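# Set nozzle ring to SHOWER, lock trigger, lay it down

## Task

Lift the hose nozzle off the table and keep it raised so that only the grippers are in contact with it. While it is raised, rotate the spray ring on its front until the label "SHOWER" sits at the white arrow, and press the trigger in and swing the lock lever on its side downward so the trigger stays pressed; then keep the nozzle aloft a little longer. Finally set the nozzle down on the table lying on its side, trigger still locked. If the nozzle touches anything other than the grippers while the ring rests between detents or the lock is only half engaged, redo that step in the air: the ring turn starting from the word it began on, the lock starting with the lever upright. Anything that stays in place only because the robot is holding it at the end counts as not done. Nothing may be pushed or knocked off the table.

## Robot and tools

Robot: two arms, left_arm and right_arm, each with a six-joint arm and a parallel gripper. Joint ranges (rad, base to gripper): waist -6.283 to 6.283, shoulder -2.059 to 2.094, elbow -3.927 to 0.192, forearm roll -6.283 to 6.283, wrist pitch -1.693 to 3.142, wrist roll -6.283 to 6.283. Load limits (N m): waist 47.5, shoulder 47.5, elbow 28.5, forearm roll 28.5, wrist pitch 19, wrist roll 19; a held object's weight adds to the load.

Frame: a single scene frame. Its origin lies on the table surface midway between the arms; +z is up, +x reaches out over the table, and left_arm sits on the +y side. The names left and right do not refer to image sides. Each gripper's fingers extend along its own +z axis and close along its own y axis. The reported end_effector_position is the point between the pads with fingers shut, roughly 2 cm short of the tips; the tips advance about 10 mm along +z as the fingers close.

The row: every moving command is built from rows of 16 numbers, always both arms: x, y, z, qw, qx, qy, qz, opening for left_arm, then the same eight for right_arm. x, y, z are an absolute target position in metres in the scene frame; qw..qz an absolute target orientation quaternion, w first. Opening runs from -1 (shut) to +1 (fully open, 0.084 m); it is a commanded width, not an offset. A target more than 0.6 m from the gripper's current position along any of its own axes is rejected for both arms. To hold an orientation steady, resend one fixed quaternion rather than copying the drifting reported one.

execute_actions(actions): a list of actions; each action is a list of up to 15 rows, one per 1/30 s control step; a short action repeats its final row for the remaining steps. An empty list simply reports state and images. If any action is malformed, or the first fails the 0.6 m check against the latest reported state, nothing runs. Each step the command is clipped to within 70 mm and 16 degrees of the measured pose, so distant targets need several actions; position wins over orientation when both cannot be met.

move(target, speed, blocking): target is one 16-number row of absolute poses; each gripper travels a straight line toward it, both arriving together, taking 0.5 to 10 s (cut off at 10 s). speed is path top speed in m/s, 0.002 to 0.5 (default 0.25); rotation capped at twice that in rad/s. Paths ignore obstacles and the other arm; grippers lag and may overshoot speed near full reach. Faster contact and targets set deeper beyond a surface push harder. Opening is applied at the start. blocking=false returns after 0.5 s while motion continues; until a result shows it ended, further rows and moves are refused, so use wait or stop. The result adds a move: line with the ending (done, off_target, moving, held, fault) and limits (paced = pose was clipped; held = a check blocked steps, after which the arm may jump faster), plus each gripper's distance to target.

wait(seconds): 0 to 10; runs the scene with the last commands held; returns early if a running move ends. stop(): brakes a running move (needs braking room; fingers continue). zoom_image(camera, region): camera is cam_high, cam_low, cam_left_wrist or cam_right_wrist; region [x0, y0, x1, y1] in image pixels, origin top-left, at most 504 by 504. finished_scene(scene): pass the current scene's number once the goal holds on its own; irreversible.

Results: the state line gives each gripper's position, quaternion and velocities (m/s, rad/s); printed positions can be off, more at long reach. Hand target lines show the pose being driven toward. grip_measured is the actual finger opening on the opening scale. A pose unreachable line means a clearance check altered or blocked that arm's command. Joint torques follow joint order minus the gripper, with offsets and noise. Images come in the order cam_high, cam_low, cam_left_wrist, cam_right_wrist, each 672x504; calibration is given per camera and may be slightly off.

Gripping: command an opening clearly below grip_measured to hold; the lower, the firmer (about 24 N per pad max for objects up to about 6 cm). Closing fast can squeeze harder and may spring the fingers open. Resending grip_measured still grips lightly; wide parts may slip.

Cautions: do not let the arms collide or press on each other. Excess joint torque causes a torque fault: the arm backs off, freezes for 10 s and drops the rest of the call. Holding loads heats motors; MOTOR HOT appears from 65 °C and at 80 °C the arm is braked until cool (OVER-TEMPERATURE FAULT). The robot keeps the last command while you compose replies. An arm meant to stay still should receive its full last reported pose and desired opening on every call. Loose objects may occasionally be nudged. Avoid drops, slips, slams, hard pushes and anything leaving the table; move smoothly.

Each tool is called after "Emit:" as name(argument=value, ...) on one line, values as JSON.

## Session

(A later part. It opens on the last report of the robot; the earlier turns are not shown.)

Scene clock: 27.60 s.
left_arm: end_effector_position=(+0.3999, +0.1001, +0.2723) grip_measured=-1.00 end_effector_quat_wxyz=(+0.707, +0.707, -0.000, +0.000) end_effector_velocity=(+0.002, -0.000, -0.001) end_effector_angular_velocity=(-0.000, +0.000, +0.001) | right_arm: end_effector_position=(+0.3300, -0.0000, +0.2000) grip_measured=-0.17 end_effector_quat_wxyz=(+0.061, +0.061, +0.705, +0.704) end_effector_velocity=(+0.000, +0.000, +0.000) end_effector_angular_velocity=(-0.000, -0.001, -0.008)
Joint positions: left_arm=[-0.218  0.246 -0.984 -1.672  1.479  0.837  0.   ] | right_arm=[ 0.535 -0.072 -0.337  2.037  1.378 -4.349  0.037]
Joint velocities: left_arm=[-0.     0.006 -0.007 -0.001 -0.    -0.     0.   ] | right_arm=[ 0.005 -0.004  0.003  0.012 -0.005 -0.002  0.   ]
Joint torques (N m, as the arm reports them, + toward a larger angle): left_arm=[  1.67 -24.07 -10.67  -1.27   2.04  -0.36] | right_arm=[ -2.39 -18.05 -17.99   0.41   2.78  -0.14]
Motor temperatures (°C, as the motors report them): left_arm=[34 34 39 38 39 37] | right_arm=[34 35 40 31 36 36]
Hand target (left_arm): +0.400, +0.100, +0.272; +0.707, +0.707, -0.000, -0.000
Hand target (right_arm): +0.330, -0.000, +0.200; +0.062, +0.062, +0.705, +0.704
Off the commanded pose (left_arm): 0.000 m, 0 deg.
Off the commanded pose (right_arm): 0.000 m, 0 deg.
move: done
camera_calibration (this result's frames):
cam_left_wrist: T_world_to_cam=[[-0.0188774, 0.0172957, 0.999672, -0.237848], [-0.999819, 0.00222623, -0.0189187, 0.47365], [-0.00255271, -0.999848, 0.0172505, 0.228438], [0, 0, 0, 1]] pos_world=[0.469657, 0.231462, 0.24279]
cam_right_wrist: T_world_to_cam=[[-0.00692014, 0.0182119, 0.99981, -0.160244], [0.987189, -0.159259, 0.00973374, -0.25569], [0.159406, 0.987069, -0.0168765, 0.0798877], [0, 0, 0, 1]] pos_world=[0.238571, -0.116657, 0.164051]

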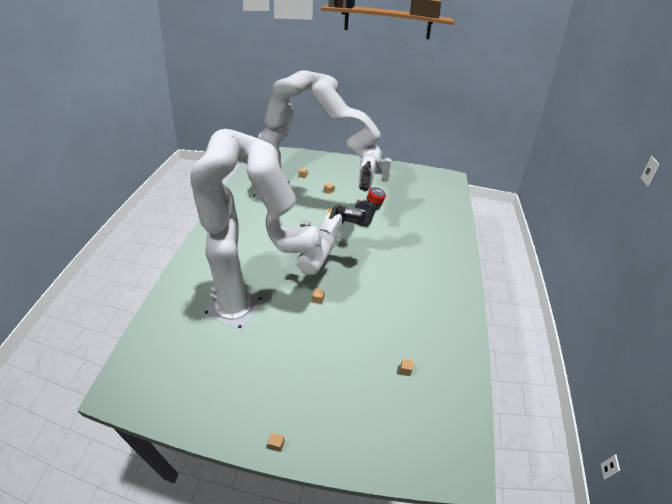

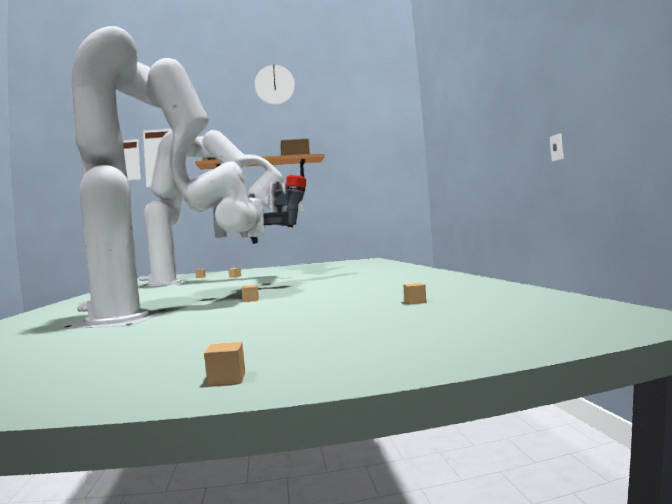

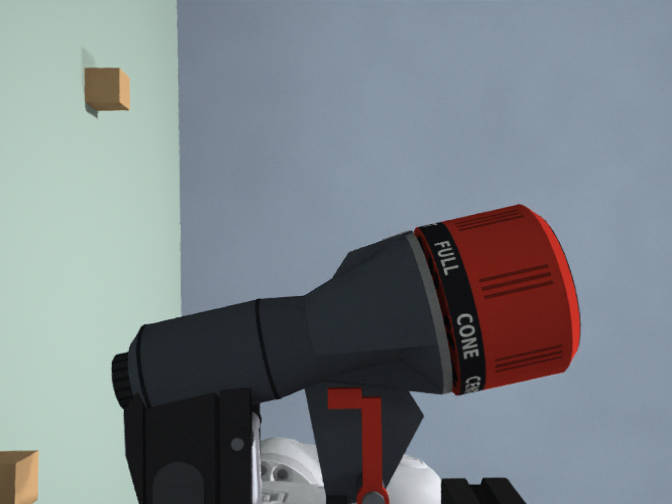

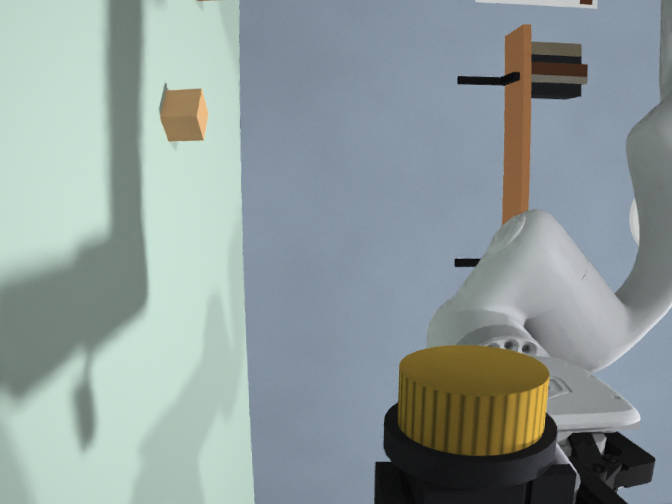

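Emit:
move(target=[0.402,0.06,0.268,0.707,0.707,0,0,-1,0.33,0,0.2,0.0616,0.0616,0.704,0.704,-1], speed=0.04)

Scene clock: 29.90 s.
left_arm: end_effector_position=(+0.4020, +0.0603, +0.2681) grip_measured=-1.00 end_effector_quat_wxyz=(+0.707, +0.707, +0.000, +0.000) end_effector_velocity=(+0.001, -0.002, -0.000) end_effector_angular_velocity=(-0.000, +0.000, +0.001) | right_arm: end_effector_position=(+0.3300, -0.0000, +0.2000) grip_measured=-0.17 end_effector_quat_wxyz=(+0.062, +0.062, +0.704, +0.704) end_effector_velocity=(-0.000, -0.000, -0.000) end_effector_angular_velocity=(-0.000, +0.000, -0.000)
Joint positions: left_arm=[-0.312  0.282 -1.022 -1.742  1.417  0.844  0.   ] | right_arm=[ 0.535 -0.072 -0.336  2.039  1.378 -4.35   0.037]
Joint velocities: left_arm=[-0.004  0.002 -0.003 -0.004 -0.003  0.     0.   ] | right_arm=[-0. -0.  0. -0. -0. -0. -0.]
Joint torques (N m, as the arm reports them, + toward a larger angle): left_arm=[  1.67 -24.83 -10.79  -1.08   2.01  -0.3 ] | right_arm=[ -2.56 -18.67 -18.44   0.7    2.55  -0.18]
Motor temperatures (°C, as the motors report them): left_arm=[34 34 39 38 39 37] | right_arm=[34 35 40 31 36 36]
Hand target (left_arm): +0.402, +0.060, +0.268; +0.707, +0.707, +0.000, -0.000
Hand target (right_arm): +0.330, -0.000, +0.200; +0.062, +0.062, +0.704, +0.704
Off the commanded pose (left_arm): 0.000 m, 0 deg.
Off the commanded pose (right_arm): 0.000 m, 0 deg.
move: done
camera_calibration (this result's frames):
cam_left_wrist: T_world_to_cam=[[-0.0187539, 0.0173503, 0.999674, -0.233008], [-0.999821, 0.00219125, -0.0187947, 0.475751], [-0.00251663, -0.999847, 0.0173061, 0.188692], [0, 0, 0, 1]] pos_world=[0.471771, 0.191664, 0.238608]
cam_right_wrist: T_world_to_cam=[[-0.00703942, 0.0179663, 0.999814, -0.160231], [0.98706, -0.160048, 0.00982563, -0.255646], [0.160195, 0.986946, -0.0166072, 0.0795346], [0, 0, 0, 1]] pos_world=[0.238469, -0.116533, 0.164033]

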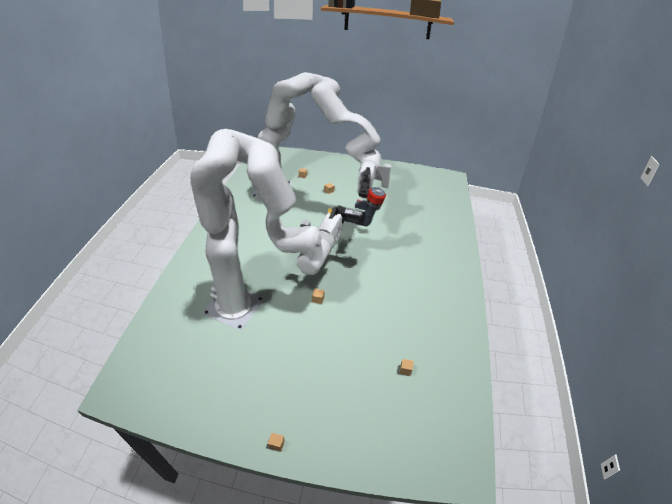

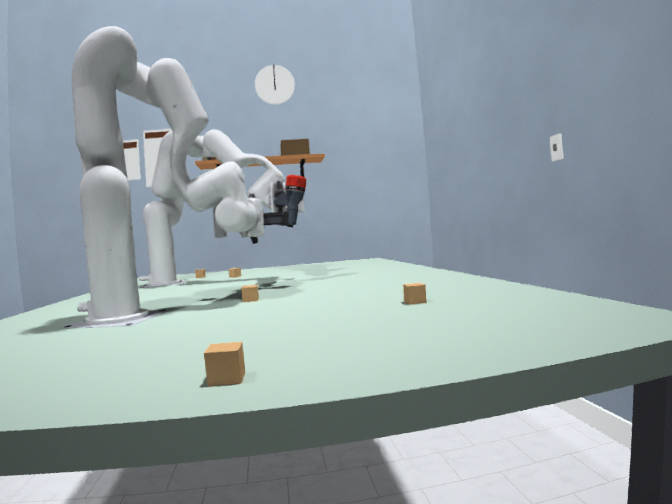

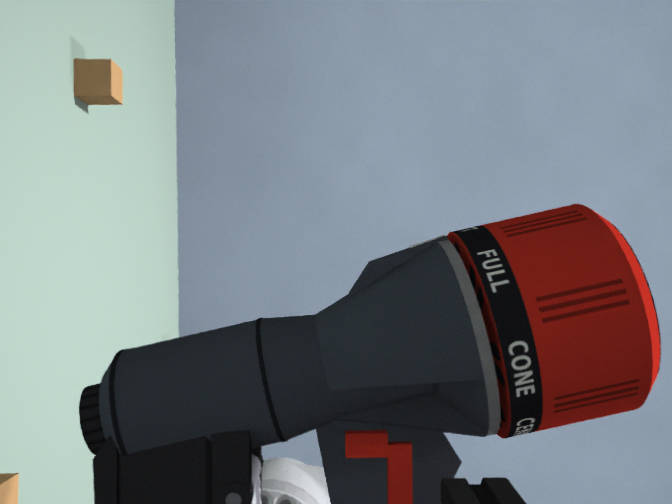

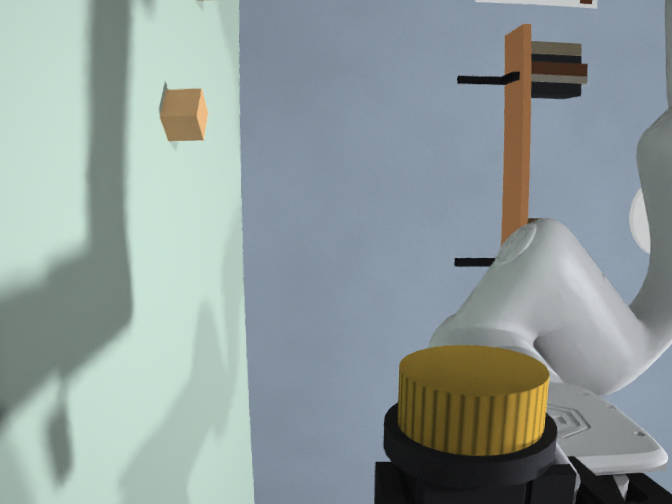

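Emit:
move(target=[0.402,0.041,0.268,0.707,0.707,0,0,-1,0.33,0,0.2,0.0616,0.0616,0.704,0.704,-1], speed=0.012)

Emit:
move(target=[0.408,0.041,0.2606,0.683,0.683,0.183,-0.183,-1,0.33,0,0.2,0.0616,0.0616,0.704,0.704,-1], speed=0.15)

Scene clock: 32.87 s.
left_arm: end_effector_position=(+0.4020, +0.0412, +0.2680) grip_measured=-1.00 end_effector_quat_wxyz=(+0.707, +0.707, -0.000, -0.000) end_effector_velocity=(-0.000, -0.003, +0.000) end_effector_angular_velocity=(-0.000, +0.000, -0.001) | right_arm: end_effector_position=(+0.3300, +0.0000, +0.2000) grip_measured=-0.17 end_effector_quat_wxyz=(+0.062, +0.062, +0.704, +0.704) end_effector_velocity=(-0.000, -0.000, -0.000) end_effector_angular_velocity=(-0.000, +0.001, -0.000)
Joint positions: left_arm=[-0.355  0.295 -1.042 -1.774  1.387  0.843  0.   ] | right_arm=[ 0.535 -0.072 -0.336  2.039  1.378 -4.35   0.037]
Joint velocities: left_arm=[-0.006  0.002 -0.003 -0.004 -0.003 -0.     0.   ] | right_arm=[ 0.     0.     0.001  0.    -0.    -0.    -0.   ]
Joint torques (N m, as the arm reports them, + toward a larger angle): left_arm=[  1.75 -25.44 -10.85  -0.92   2.1   -0.33] | right_arm=[ -2.38 -18.58 -18.44   0.47   2.76  -0.47]
Motor temperatures (°C, as the motors report them): left_arm=[34 34 39 38 39 37] | right_arm=[34 35 40 31 36 36]
Hand target (left_arm): +0.402, +0.041, +0.268; +0.707, +0.707, +0.000, -0.000
Hand target (right_arm): +0.330, +0.000, +0.200; +0.062, +0.062, +0.704, +0.704
Off the commanded pose (left_arm): 0.000 m, 0 deg.
Off the commanded pose (right_arm): 0.000 m, 0 deg.
move: done
camera_calibration (this result's frames):
cam_left_wrist: T_world_to_cam=[[-0.0187445, 0.0173159, 0.999674, -0.232623], [-0.999821, 0.00231987, -0.0187874, 0.475772], [-0.00264444, -0.999847, 0.0172693, 0.169713], [0, 0, 0, 1]] pos_world=[0.471775, 0.172612, 0.238555]
cam_right_wrist: T_world_to_cam=[[-0.00703987, 0.0179641, 0.999814, -0.16023], [0.98706, -0.160048, 0.00982571, -0.255647], [0.160194, 0.986946, -0.016605, 0.0795342], [0, 0, 0, 1]] pos_world=[0.23847, -0.116533, 0.164033]

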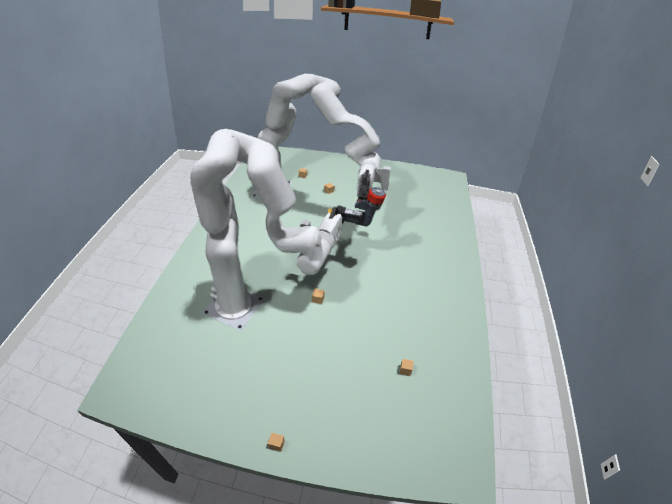

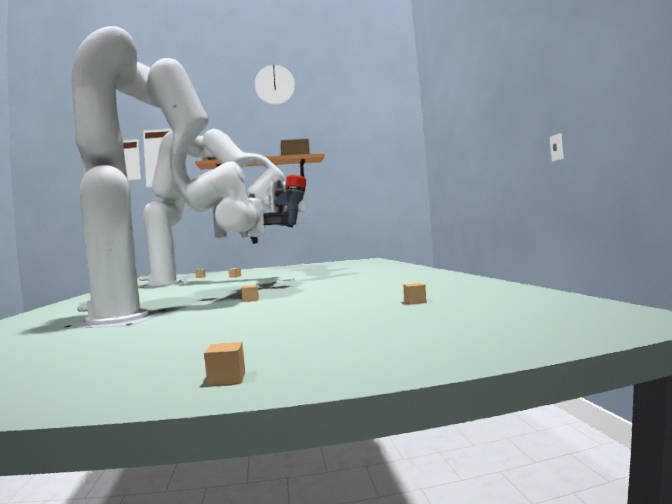

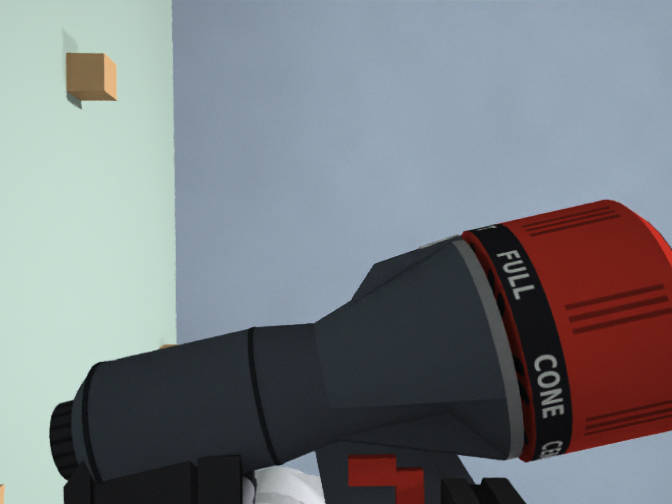

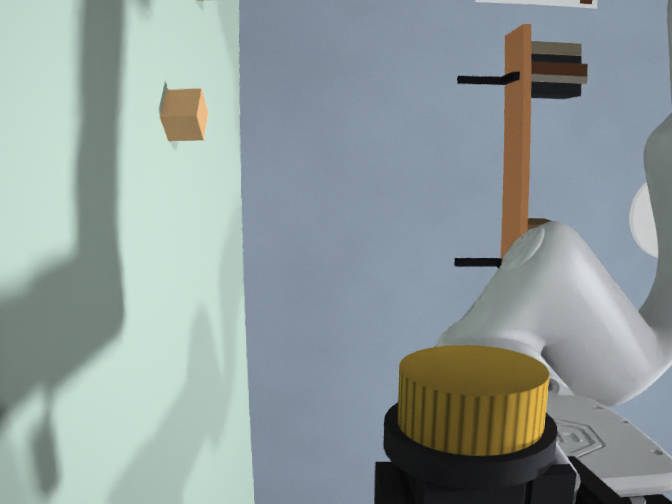

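Scene clock: 35.07 s.
left_arm: end_effector_position=(+0.4080, +0.0410, +0.2606) grip_measured=-1.00 end_effector_quat_wxyz=(+0.683, +0.683, +0.183, -0.183) end_effector_velocity=(+0.000, +0.000, -0.000) end_effector_angular_velocity=(+0.001, +0.013, -0.000) | right_arm: end_effector_position=(+0.3300, +0.0000, +0.2000) grip_measured=-0.17 end_effector_quat_wxyz=(+0.062, +0.062, +0.704, +0.704) end_effector_velocity=(-0.000, -0.000, -0.000) end_effector_angular_velocity=(-0.000, +0.000, -0.000)
Joint positions: left_arm=[-0.352  0.327 -1.065 -1.773  1.391  0.329  0.   ] | right_arm=[ 0.535 -0.072 -0.336  2.039  1.378 -4.35   0.037]
Joint velocities: left_arm=[ 0.     0.001 -0.001  0.001  0.    -0.013  0.   ] | right_arm=[-0.  0. -0.  0.  0.  0. -0.]
Joint torques (N m, as the arm reports them, + toward a larger angle): left_arm=[  1.74 -25.3  -10.54  -0.77   1.88  -0.41] | right_arm=[ -2.01 -18.98 -18.73   0.64   2.82  -0.44]
Motor temperatures (°C, as the motors report them): left_arm=[34 34 39 38 39 37] | right_arm=[34 35 40 31 36 36]
Hand target (left_arm): +0.408, +0.041, +0.261; +0.683, +0.683, +0.183, -0.183
Hand target (right_arm): +0.330, -0.000, +0.200; +0.062, +0.062, +0.704, +0.704
Off the commanded pose (left_arm): 0.000 m, 0 deg.
Off the commanded pose (right_arm): 0.000 m, 0 deg.
move: done
camera_calibration (this result's frames):
cam_left_wrist: T_world_to_cam=[[0.482439, 0.0173331, 0.875758, -0.39731], [-0.875906, 0.00225983, 0.482476, 0.300458], [0.00638376, -0.999847, 0.0162724, 0.166191], [0, 0, 0, 1]] pos_world=[0.45379, 0.172373, 0.200279]
cam_right_wrist: T_world_to_cam=[[-0.00704799, 0.0179569, 0.999814, -0.160231], [0.987062, -0.16004, 0.00983245, -0.255647], [0.160187, 0.986947, -0.0165966, 0.0795332], [0, 0, 0, 1]] pos_world=[0.23847, -0.116532, 0.164035]

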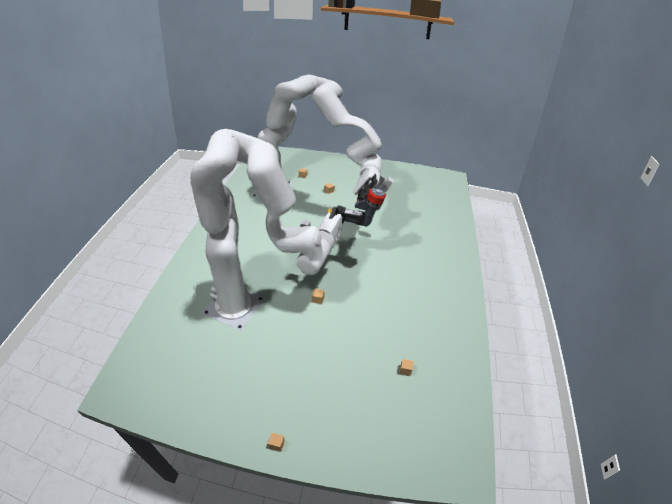

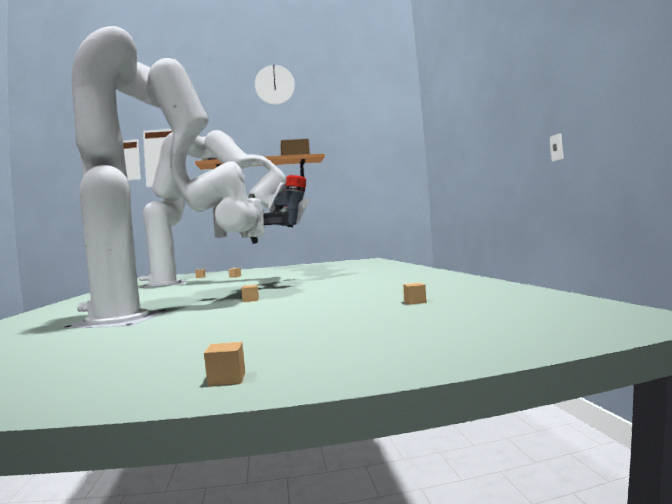

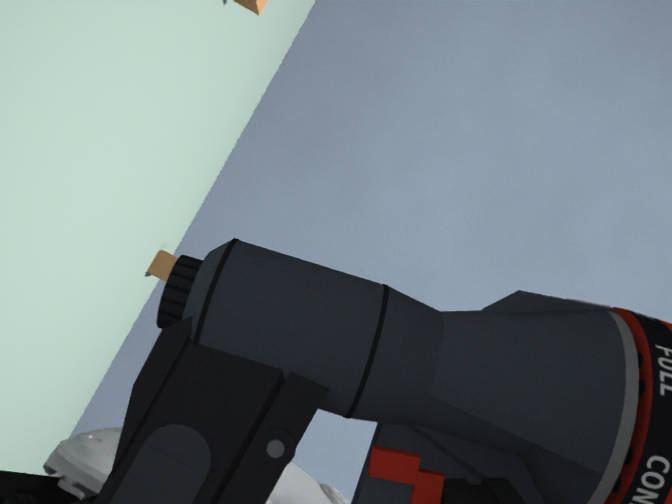

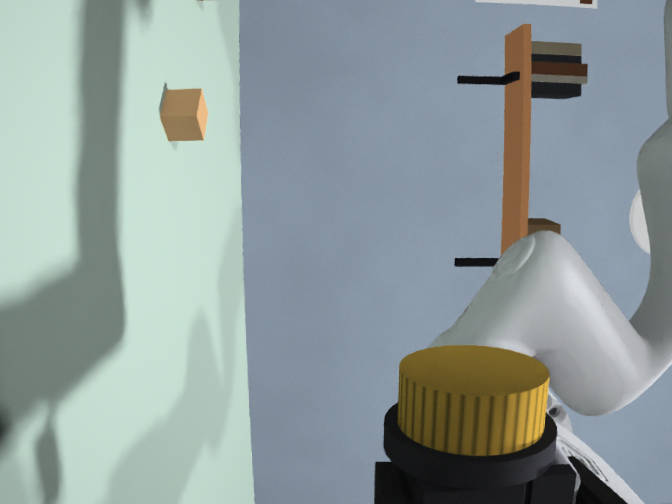

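It's catching.

Emit:
move(target=[0.4095,0.041,0.2505,0.596,0.596,0.38,-0.38,-1,0.33,0,0.2,0.0616,0.0616,0.704,0.704,-1], speed=0.15)

Emit:
move(target=[0.405,0.041,0.2417,0.4545,0.4545,0.5417,-0.5417,-1,0.33,0,0.2,0.0616,0.0616,0.704,0.704,-1], speed=0.15)

Scene clock: 38.77 s.
left_arm: end_effector_position=(+0.4095, +0.0410, +0.2505) grip_measured=-1.00 end_effector_quat_wxyz=(+0.596, +0.596, +0.380, -0.380) end_effector_velocity=(-0.000, -0.000, -0.000) end_effector_angular_velocity=(+0.001, +0.012, -0.002) | right_arm: end_effector_position=(+0.3300, +0.0000, +0.2000) grip_measured=-0.17 end_effector_quat_wxyz=(+0.062, +0.062, +0.704, +0.704) end_effector_velocity=(-0.000, -0.000, -0.000) end_effector_angular_velocity=(-0.000, +0.001, +0.000)
Joint positions: left_arm=[-0.35   0.353 -1.071 -1.775  1.395 -0.263  0.   ] | right_arm=[ 0.535 -0.072 -0.336  2.039  1.378 -4.35   0.037]
Joint velocities: left_arm=[-0.001  0.001 -0.001  0.001 -0.    -0.013  0.   ] | right_arm=[ 0.     0.     0.001 -0.     0.    -0.    -0.   ]
Joint torques (N m, as the arm reports them, + toward a larger angle): left_arm=[  1.61 -25.79 -10.54  -0.93   2.12  -0.38] | right_arm=[ -2.52 -19.47 -18.76   0.54   2.78  -0.34]
Motor temperatures (°C, as the motors report them): left_arm=[34 34 39 38 39 37] | right_arm=[34 35 40 31 36 36]
Hand target (left_arm): +0.410, +0.041, +0.250; +0.596, +0.596, +0.380, -0.380
Hand target (right_arm): +0.330, +0.000, +0.200; +0.062, +0.062, +0.704, +0.704
Off the commanded pose (left_arm): 0.000 m, 0 deg.
Off the commanded pose (right_arm): 0.000 m, 0 deg.
move: done
camera_calibration (this result's frames):
cam_left_wrist: T_world_to_cam=[[0.897832, 0.0172963, 0.439998, -0.450116], [-0.440099, 0.00229725, 0.897946, 0.0241069], [0.0145203, -0.999848, 0.00967462, 0.164674], [0, 0, 0, 1]] pos_world=[0.412346, 0.172379, 0.17481]
cam_right_wrist: T_world_to_cam=[[-0.00705734, 0.0179498, 0.999814, -0.160232], [0.98706, -0.160047, 0.00984067, -0.255652], [0.160194, 0.986946, -0.016588, 0.0795293], [0, 0, 0, 1]] pos_world=[0.238473, -0.116531, 0.164037]

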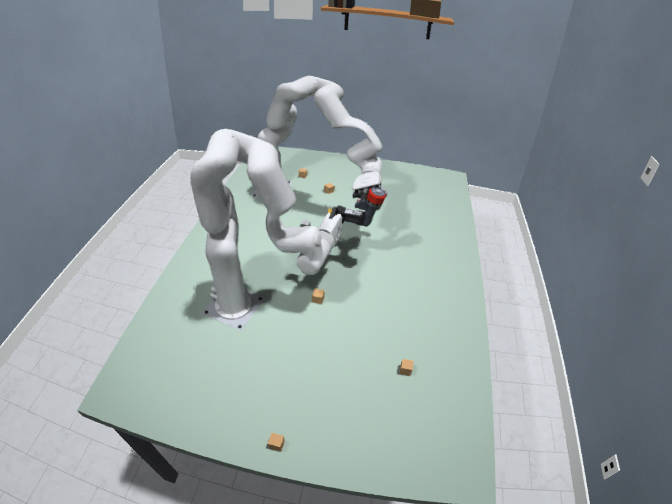

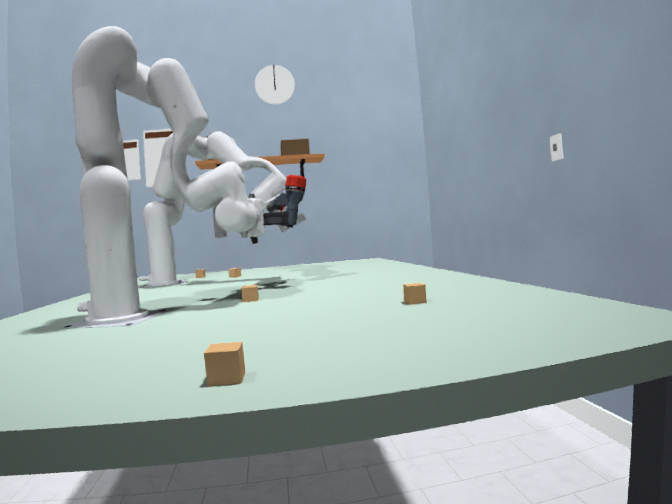

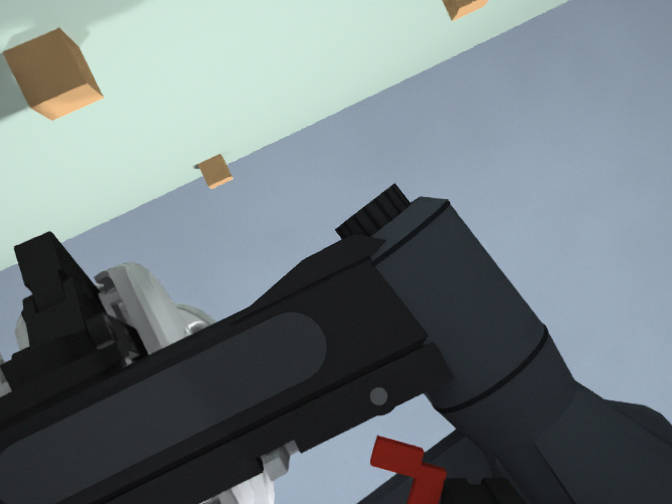

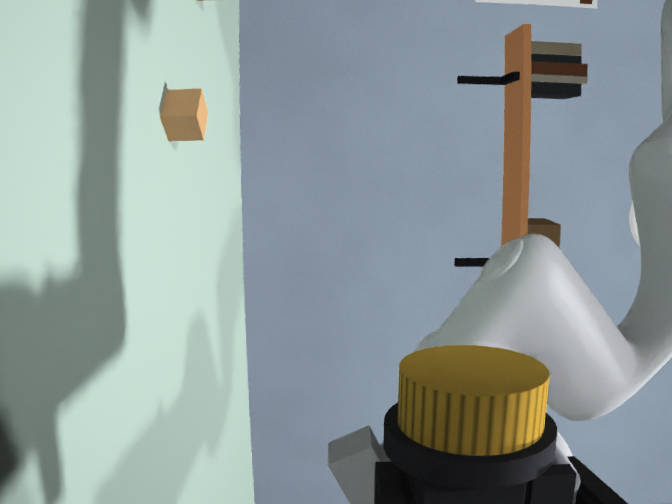

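Scene clock: 41.23 s.
left_arm: end_effector_position=(+0.4050, +0.0410, +0.2417) grip_measured=-1.00 end_effector_quat_wxyz=(+0.455, +0.455, +0.541, -0.541) end_effector_velocity=(+0.000, +0.000, -0.000) end_effector_angular_velocity=(+0.001, +0.013, +0.000) | right_arm: end_effector_position=(+0.3300, +0.0000, +0.2000) grip_measured=-0.17 end_effector_quat_wxyz=(+0.062, +0.062, +0.704, +0.704) end_effector_velocity=(-0.000, -0.000, -0.001) end_effector_angular_velocity=(-0.001, +0.002, +0.000)
Joint positions: left_arm=[-0.352  0.36  -1.055 -1.78   1.399 -0.85   0.   ] | right_arm=[ 0.535 -0.072 -0.336  2.039  1.378 -4.35   0.037]
Joint velocities: left_arm=[ 0.001  0.    -0.     0.001 -0.001 -0.013  0.   ] | right_arm=[ 0.     0.001  0.001 -0.     0.     0.    -0.   ]
Joint torques (N m, as the arm reports them, + toward a larger angle): left_arm=[  1.6  -25.7  -10.31  -0.96   2.33  -0.43] | right_arm=[ -2.6  -18.92 -18.63   0.83   2.6   -0.3 ]
Motor temperatures (°C, as the motors report them): left_arm=[34 34 39 38 39 37] | right_arm=[34 35 40 31 36 36]
Hand target (left_arm): +0.405, +0.041, +0.242; +0.454, +0.455, +0.542, -0.542
Hand target (right_arm): +0.330, -0.000, +0.200; +0.062, +0.062, +0.704, +0.704
Off the commanded pose (left_arm): 0.000 m, 0 deg.
Off the commanded pose (right_arm): 0.000 m, 0 deg.
move: done
camera_calibration (this result's frames):
cam_left_wrist: T_world_to_cam=[[0.987934, 0.017235, -0.153912, -0.335131], [0.153895, 0.00232428, 0.988085, -0.232321], [0.0173873, -0.999849, -0.000356139, 0.166089], [0, 0, 0, 1]] pos_world=[0.363953, 0.17238, 0.178031]
cam_right_wrist: T_world_to_cam=[[-0.00705433, 0.0179525, 0.999814, -0.160232], [0.987061, -0.160042, 0.00983805, -0.25565], [0.160189, 0.986947, -0.0165913, 0.0795305], [0, 0, 0, 1]] pos_world=[0.238472, -0.116531, 0.164037]

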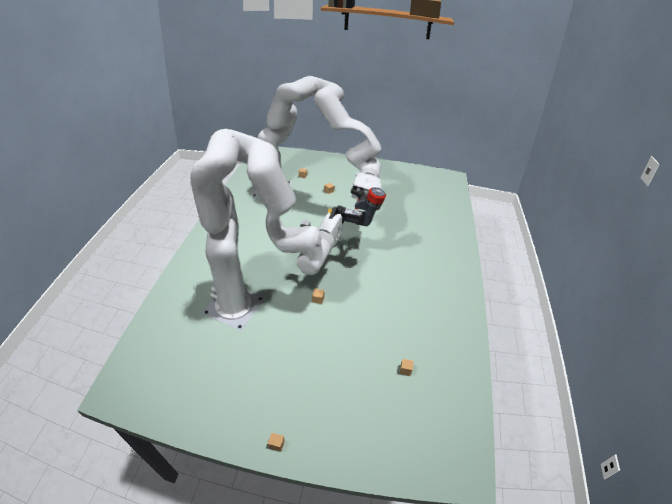

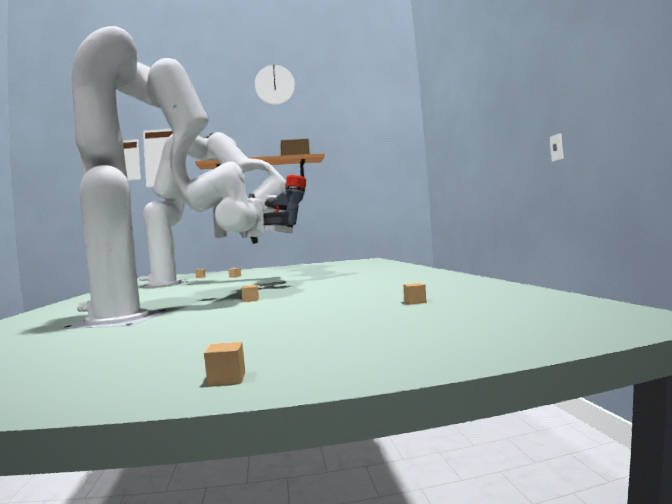

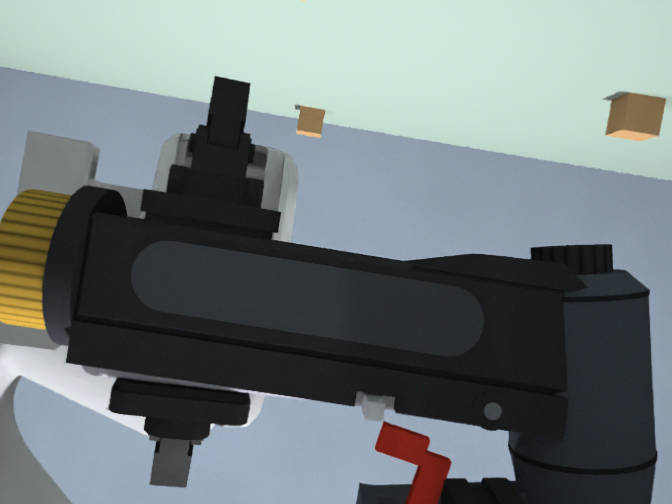

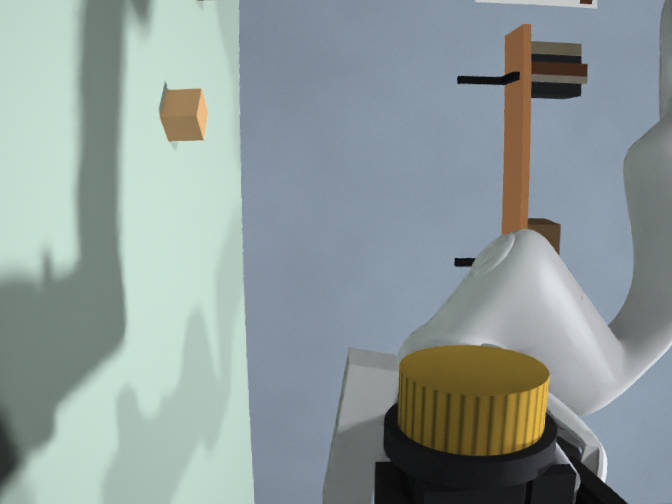

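Emit:
move(target=[0.400,0.041,0.241,0.4545,0.4545,0.5417,-0.5417,-1,0.33,0,0.2,0.0616,0.0616,0.704,0.704,-1], speed=0.01)

Emit:
move(target=[0.406,0.041,0.241,0.4545,0.4545,0.5417,-0.5417,-1,0.33,0,0.2,0.0616,0.0616,0.704,0.704,-1], speed=0.02)

Emit:
move(target=[0.406,0.11,0.28,0.4545,0.4545,0.5417,-0.5417,-1,0.33,0,0.2,0.0616,0.0616,0.704,0.704,-1], speed=0.08)

Scene clock: 43.30 s.
left_arm: end_effector_position=(+0.4002, +0.0410, +0.2410) grip_measured=-1.00 end_effector_quat_wxyz=(+0.454, +0.455, +0.542, -0.542) end_effector_velocity=(-0.002, -0.000, -0.000) end_effector_angular_velocity=(-0.000, -0.000, -0.000) | right_arm: end_effector_position=(+0.3300, -0.0000, +0.2000) grip_measured=-0.17 end_effector_quat_wxyz=(+0.062, +0.062, +0.704, +0.704) end_effector_velocity=(+0.001, +0.000, +0.000) end_effector_angular_velocity=(+0.001, -0.001, -0.000)
Joint positions: left_arm=[-0.355  0.35  -1.038 -1.784  1.399 -0.844  0.   ] | right_arm=[ 0.535 -0.072 -0.336  2.039  1.378 -4.35   0.037]
Joint velocities: left_arm=[-0.002 -0.006  0.009 -0.002 -0.     0.004  0.   ] | right_arm=[-0.     0.001 -0.002  0.     0.     0.    -0.   ]
Joint torques (N m, as the arm reports them, + toward a larger angle): left_arm=[  1.47 -25.82 -10.45  -0.78   2.38  -0.4 ] | right_arm=[ -3.03 -18.42 -18.51   0.64   2.51  -0.44]
Motor temperatures (°C, as the motors report them): left_arm=[34 35 39 38 39 37] | right_arm=[34 35 40 31 36 36]
Hand target (left_arm): +0.400, +0.041, +0.241; +0.454, +0.455, +0.542, -0.542
Hand target (right_arm): +0.330, -0.000, +0.200; +0.062, +0.062, +0.704, +0.704
Off the commanded pose (left_arm): 0.000 m, 0 deg.
Off the commanded pose (right_arm): 0.000 m, 0 deg.
move: done
camera_calibration (this result's frames):
cam_left_wrist: T_world_to_cam=[[0.987725, 0.0172132, -0.155252, -0.330117], [0.155237, 0.00222145, 0.987875, -0.231356], [0.0173493, -0.999849, -0.000477931, 0.166231], [0, 0, 0, 1]] pos_world=[0.359096, 0.172402, 0.177379]
cam_right_wrist: T_world_to_cam=[[-0.00706685, 0.0179426, 0.999814, -0.160234], [0.987056, -0.160075, 0.00984937, -0.255663], [0.160222, 0.986942, -0.0165792, 0.0795212], [0, 0, 0, 1]] pos_world=[0.238481, -0.116533, 0.164041]

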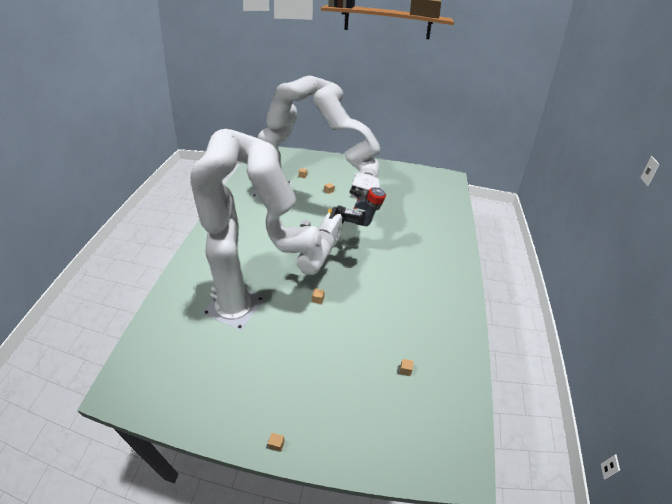

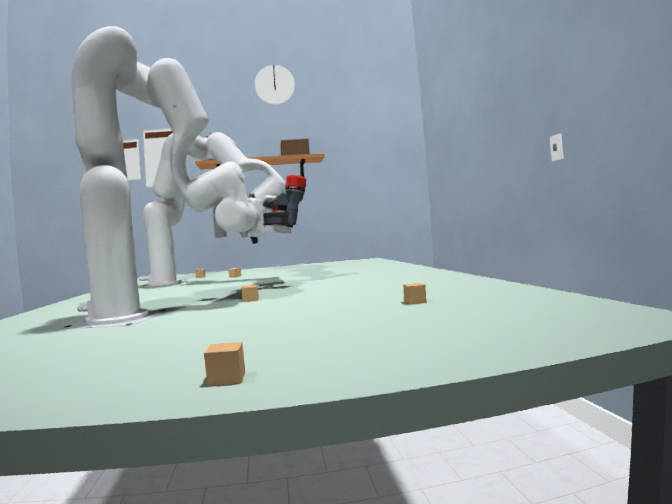

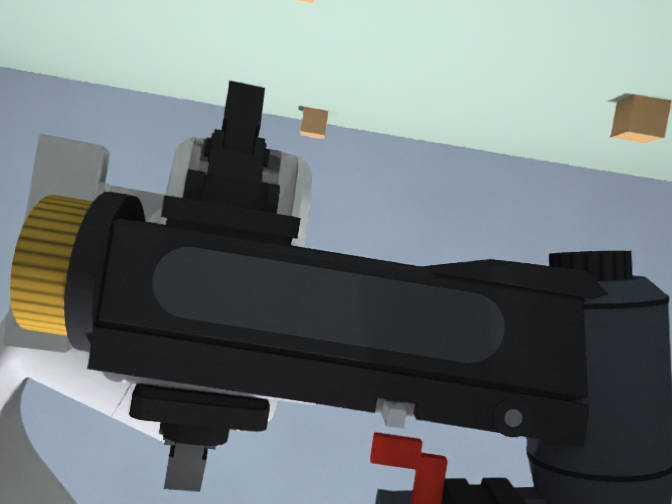

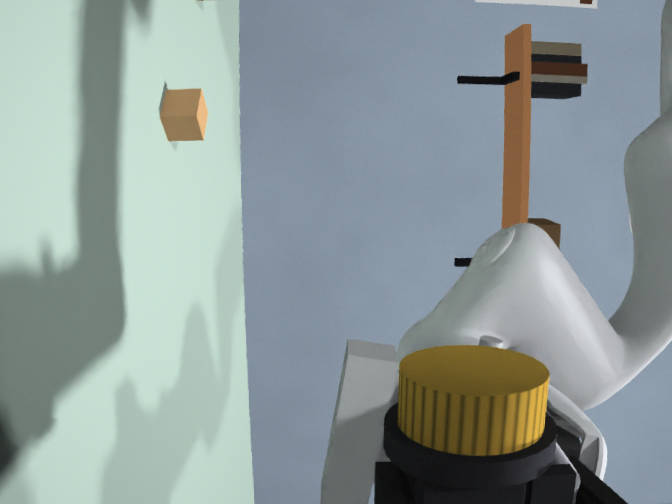

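Scene clock: 44.03 s.
left_arm: end_effector_position=(+0.4058, +0.0410, +0.2410) grip_measured=-1.00 end_effector_quat_wxyz=(+0.455, +0.454, +0.542, -0.542) end_effector_velocity=(+0.002, +0.000, +0.000) end_effector_angular_velocity=(-0.000, -0.000, -0.000) | right_arm: end_effector_position=(+0.3300, -0.0000, +0.2000) grip_measured=-0.17 end_effector_quat_wxyz=(+0.062, +0.062, +0.704, +0.704) end_effector_velocity=(+0.000, +0.000, +0.000) end_effector_angular_velocity=(+0.000, -0.001, +0.000)
Joint positions: left_arm=[-0.352  0.364 -1.058 -1.78   1.399 -0.851  0.   ] | right_arm=[ 0.535 -0.072 -0.336  2.039  1.378 -4.35   0.037]
Joint velocities: left_arm=[ 0.002  0.006 -0.008  0.002  0.001 -0.003  0.   ] | right_arm=[ 0.     0.    -0.001 -0.     0.    -0.    -0.   ]
Joint torques (N m, as the arm reports them, + toward a larger angle): left_arm=[  1.7  -25.93 -10.5   -1.02   2.11  -0.46] | right_arm=[ -2.46 -18.62 -18.54   0.67   2.58  -0.4 ]
Motor temperatures (°C, as the motors report them): left_arm=[34 35 39 38 39 37] | right_arm=[34 35 40 31 36 36]
Hand target (left_arm): +0.406, +0.041, +0.241; +0.455, +0.454, +0.542, -0.542
Hand target (right_arm): +0.330, -0.000, +0.200; +0.062, +0.062, +0.704, +0.704
Off the commanded pose (left_arm): 0.000 m, 0 deg.
Off the commanded pose (right_arm): 0.000 m, 0 deg.
move: done
camera_calibration (this result's frames):
cam_left_wrist: T_world_to_cam=[[0.987732, 0.0172804, -0.155199, -0.335615], [0.155183, 0.00229207, 0.987883, -0.232218], [0.0174267, -0.999848, -0.000417667, 0.166074], [0, 0, 0, 1]] pos_world=[0.36464, 0.17238, 0.177386]
cam_right_wrist: T_world_to_cam=[[-0.0070434, 0.017964, 0.999814, -0.160231], [0.987058, -0.160063, 0.00982945, -0.255654], [0.16021, 0.986943, -0.0166042, 0.0795301], [0, 0, 0, 1]] pos_world=[0.238475, -0.116534, 0.164034]

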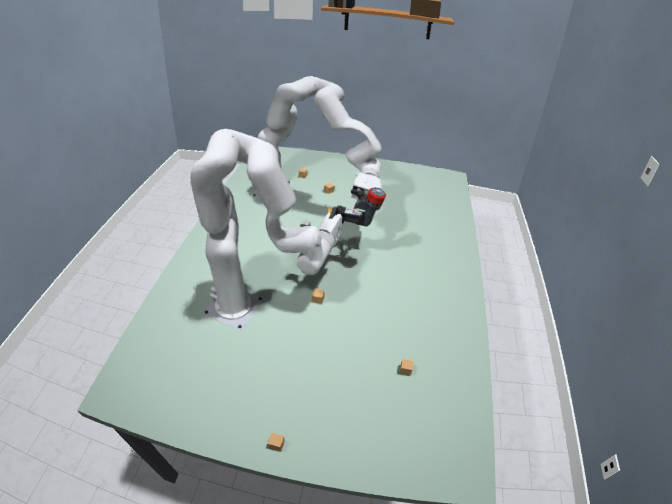

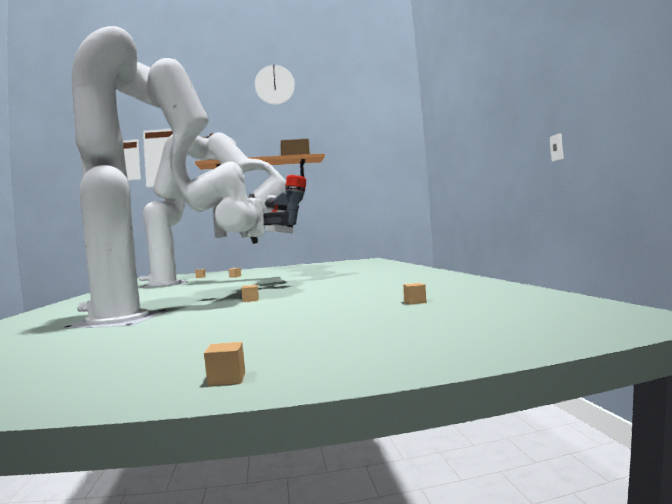

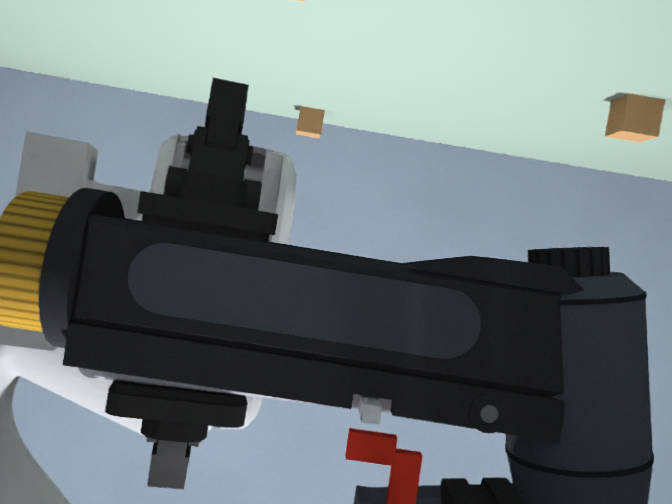

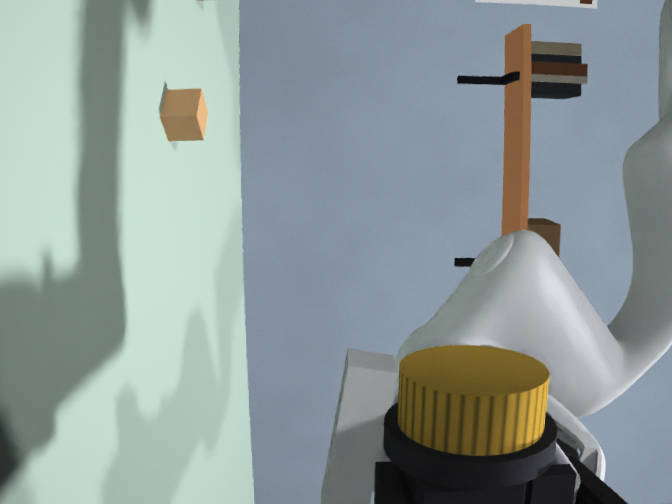

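Scene clock: 45.50 s.
left_arm: end_effector_position=(+0.4060, +0.1097, +0.2797) grip_measured=-1.00 end_effector_quat_wxyz=(+0.454, +0.454, +0.542, -0.542) end_effector_velocity=(+0.001, +0.002, +0.001) end_effector_angular_velocity=(+0.000, -0.001, +0.001) | right_arm: end_effector_position=(+0.3300, -0.0000, +0.2000) grip_measured=-0.17 end_effector_quat_wxyz=(+0.062, +0.062, +0.704, +0.704) end_effector_velocity=(+0.001, +0.000, +0.001) end_effector_angular_velocity=(+0.001, -0.002, -0.000)
Joint positions: left_arm=[-0.193  0.244 -1.003 -1.652  1.494 -0.931  0.   ] | right_arm=[ 0.535 -0.072 -0.336  2.039  1.378 -4.35   0.037]
Joint velocities: left_arm=[ 0.006 -0.003  0.     0.003  0.003 -0.002  0.   ] | right_arm=[-0.    -0.001 -0.002  0.    -0.    -0.    -0.   ]
Joint torques (N m, as the arm reports them, + toward a larger angle): left_arm=[  1.67 -24.1  -10.73  -1.12   1.96  -0.41] | right_arm=[ -2.07 -18.87 -17.9    0.46   2.79  -0.38]
Motor temperatures (°C, as the motors report them): left_arm=[34 35 39 38 39 37] | right_arm=[34 35 40 31 36 36]
Hand target (left_arm): +0.406, +0.110, +0.280; +0.455, +0.454, +0.542, -0.542
Hand target (right_arm): +0.330, -0.000, +0.200; +0.062, +0.062, +0.704, +0.704
Off the commanded pose (left_arm): 0.000 m, 0 deg.
Off the commanded pose (right_arm): 0.000 m, 0 deg.
move: done
camera_calibration (this result's frames):
cam_left_wrist: T_world_to_cam=[[0.987708, 0.0172632, -0.155353, -0.330911], [0.155338, 0.00221675, 0.987859, -0.270709], [0.017398, -0.999849, -0.000492125, 0.234801], [0, 0, 0, 1]] pos_world=[0.36481, 0.241078, 0.21613]
cam_right_wrist: T_world_to_cam=[[-0.00703979, 0.017964, 0.999814, -0.16023], [0.98706, -0.160048, 0.00982562, -0.255647], [0.160195, 0.986946, -0.0166048, 0.0795341], [0, 0, 0, 1]] pos_world=[0.23847, -0.116533, 0.164033]

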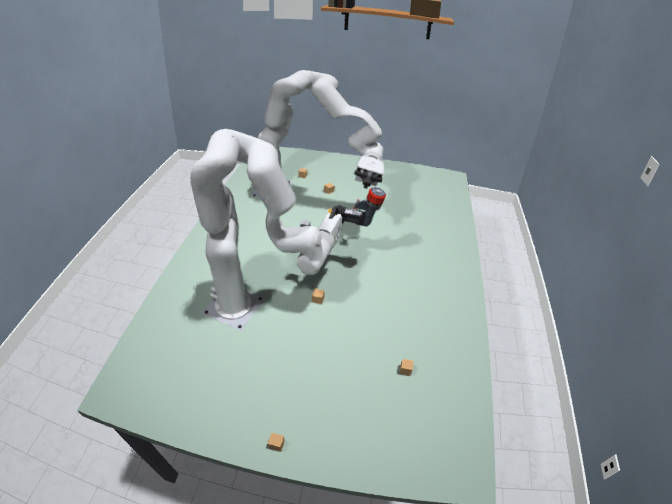

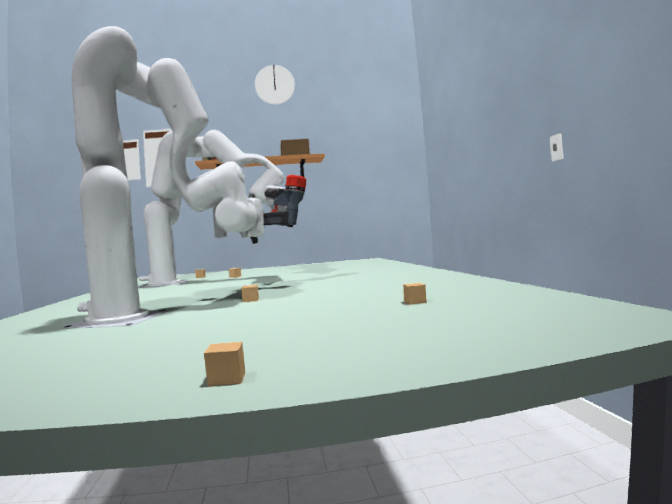

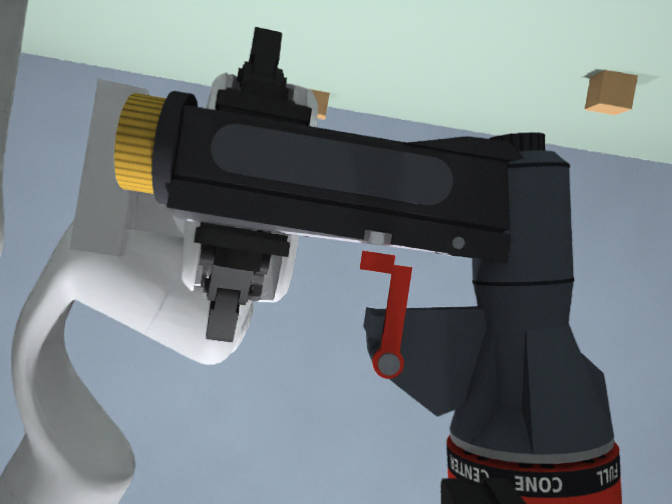

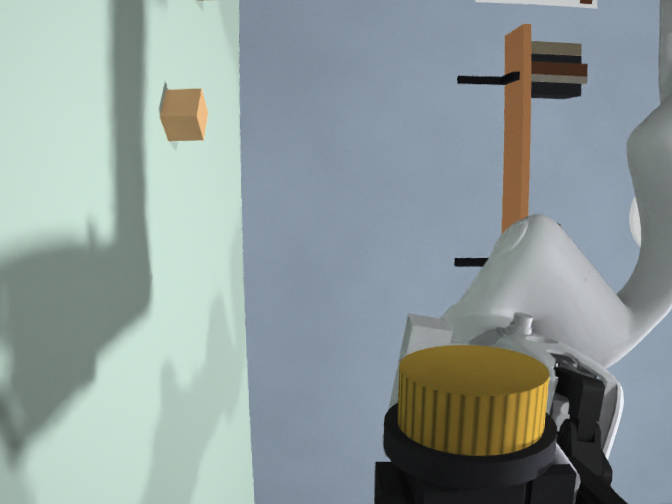

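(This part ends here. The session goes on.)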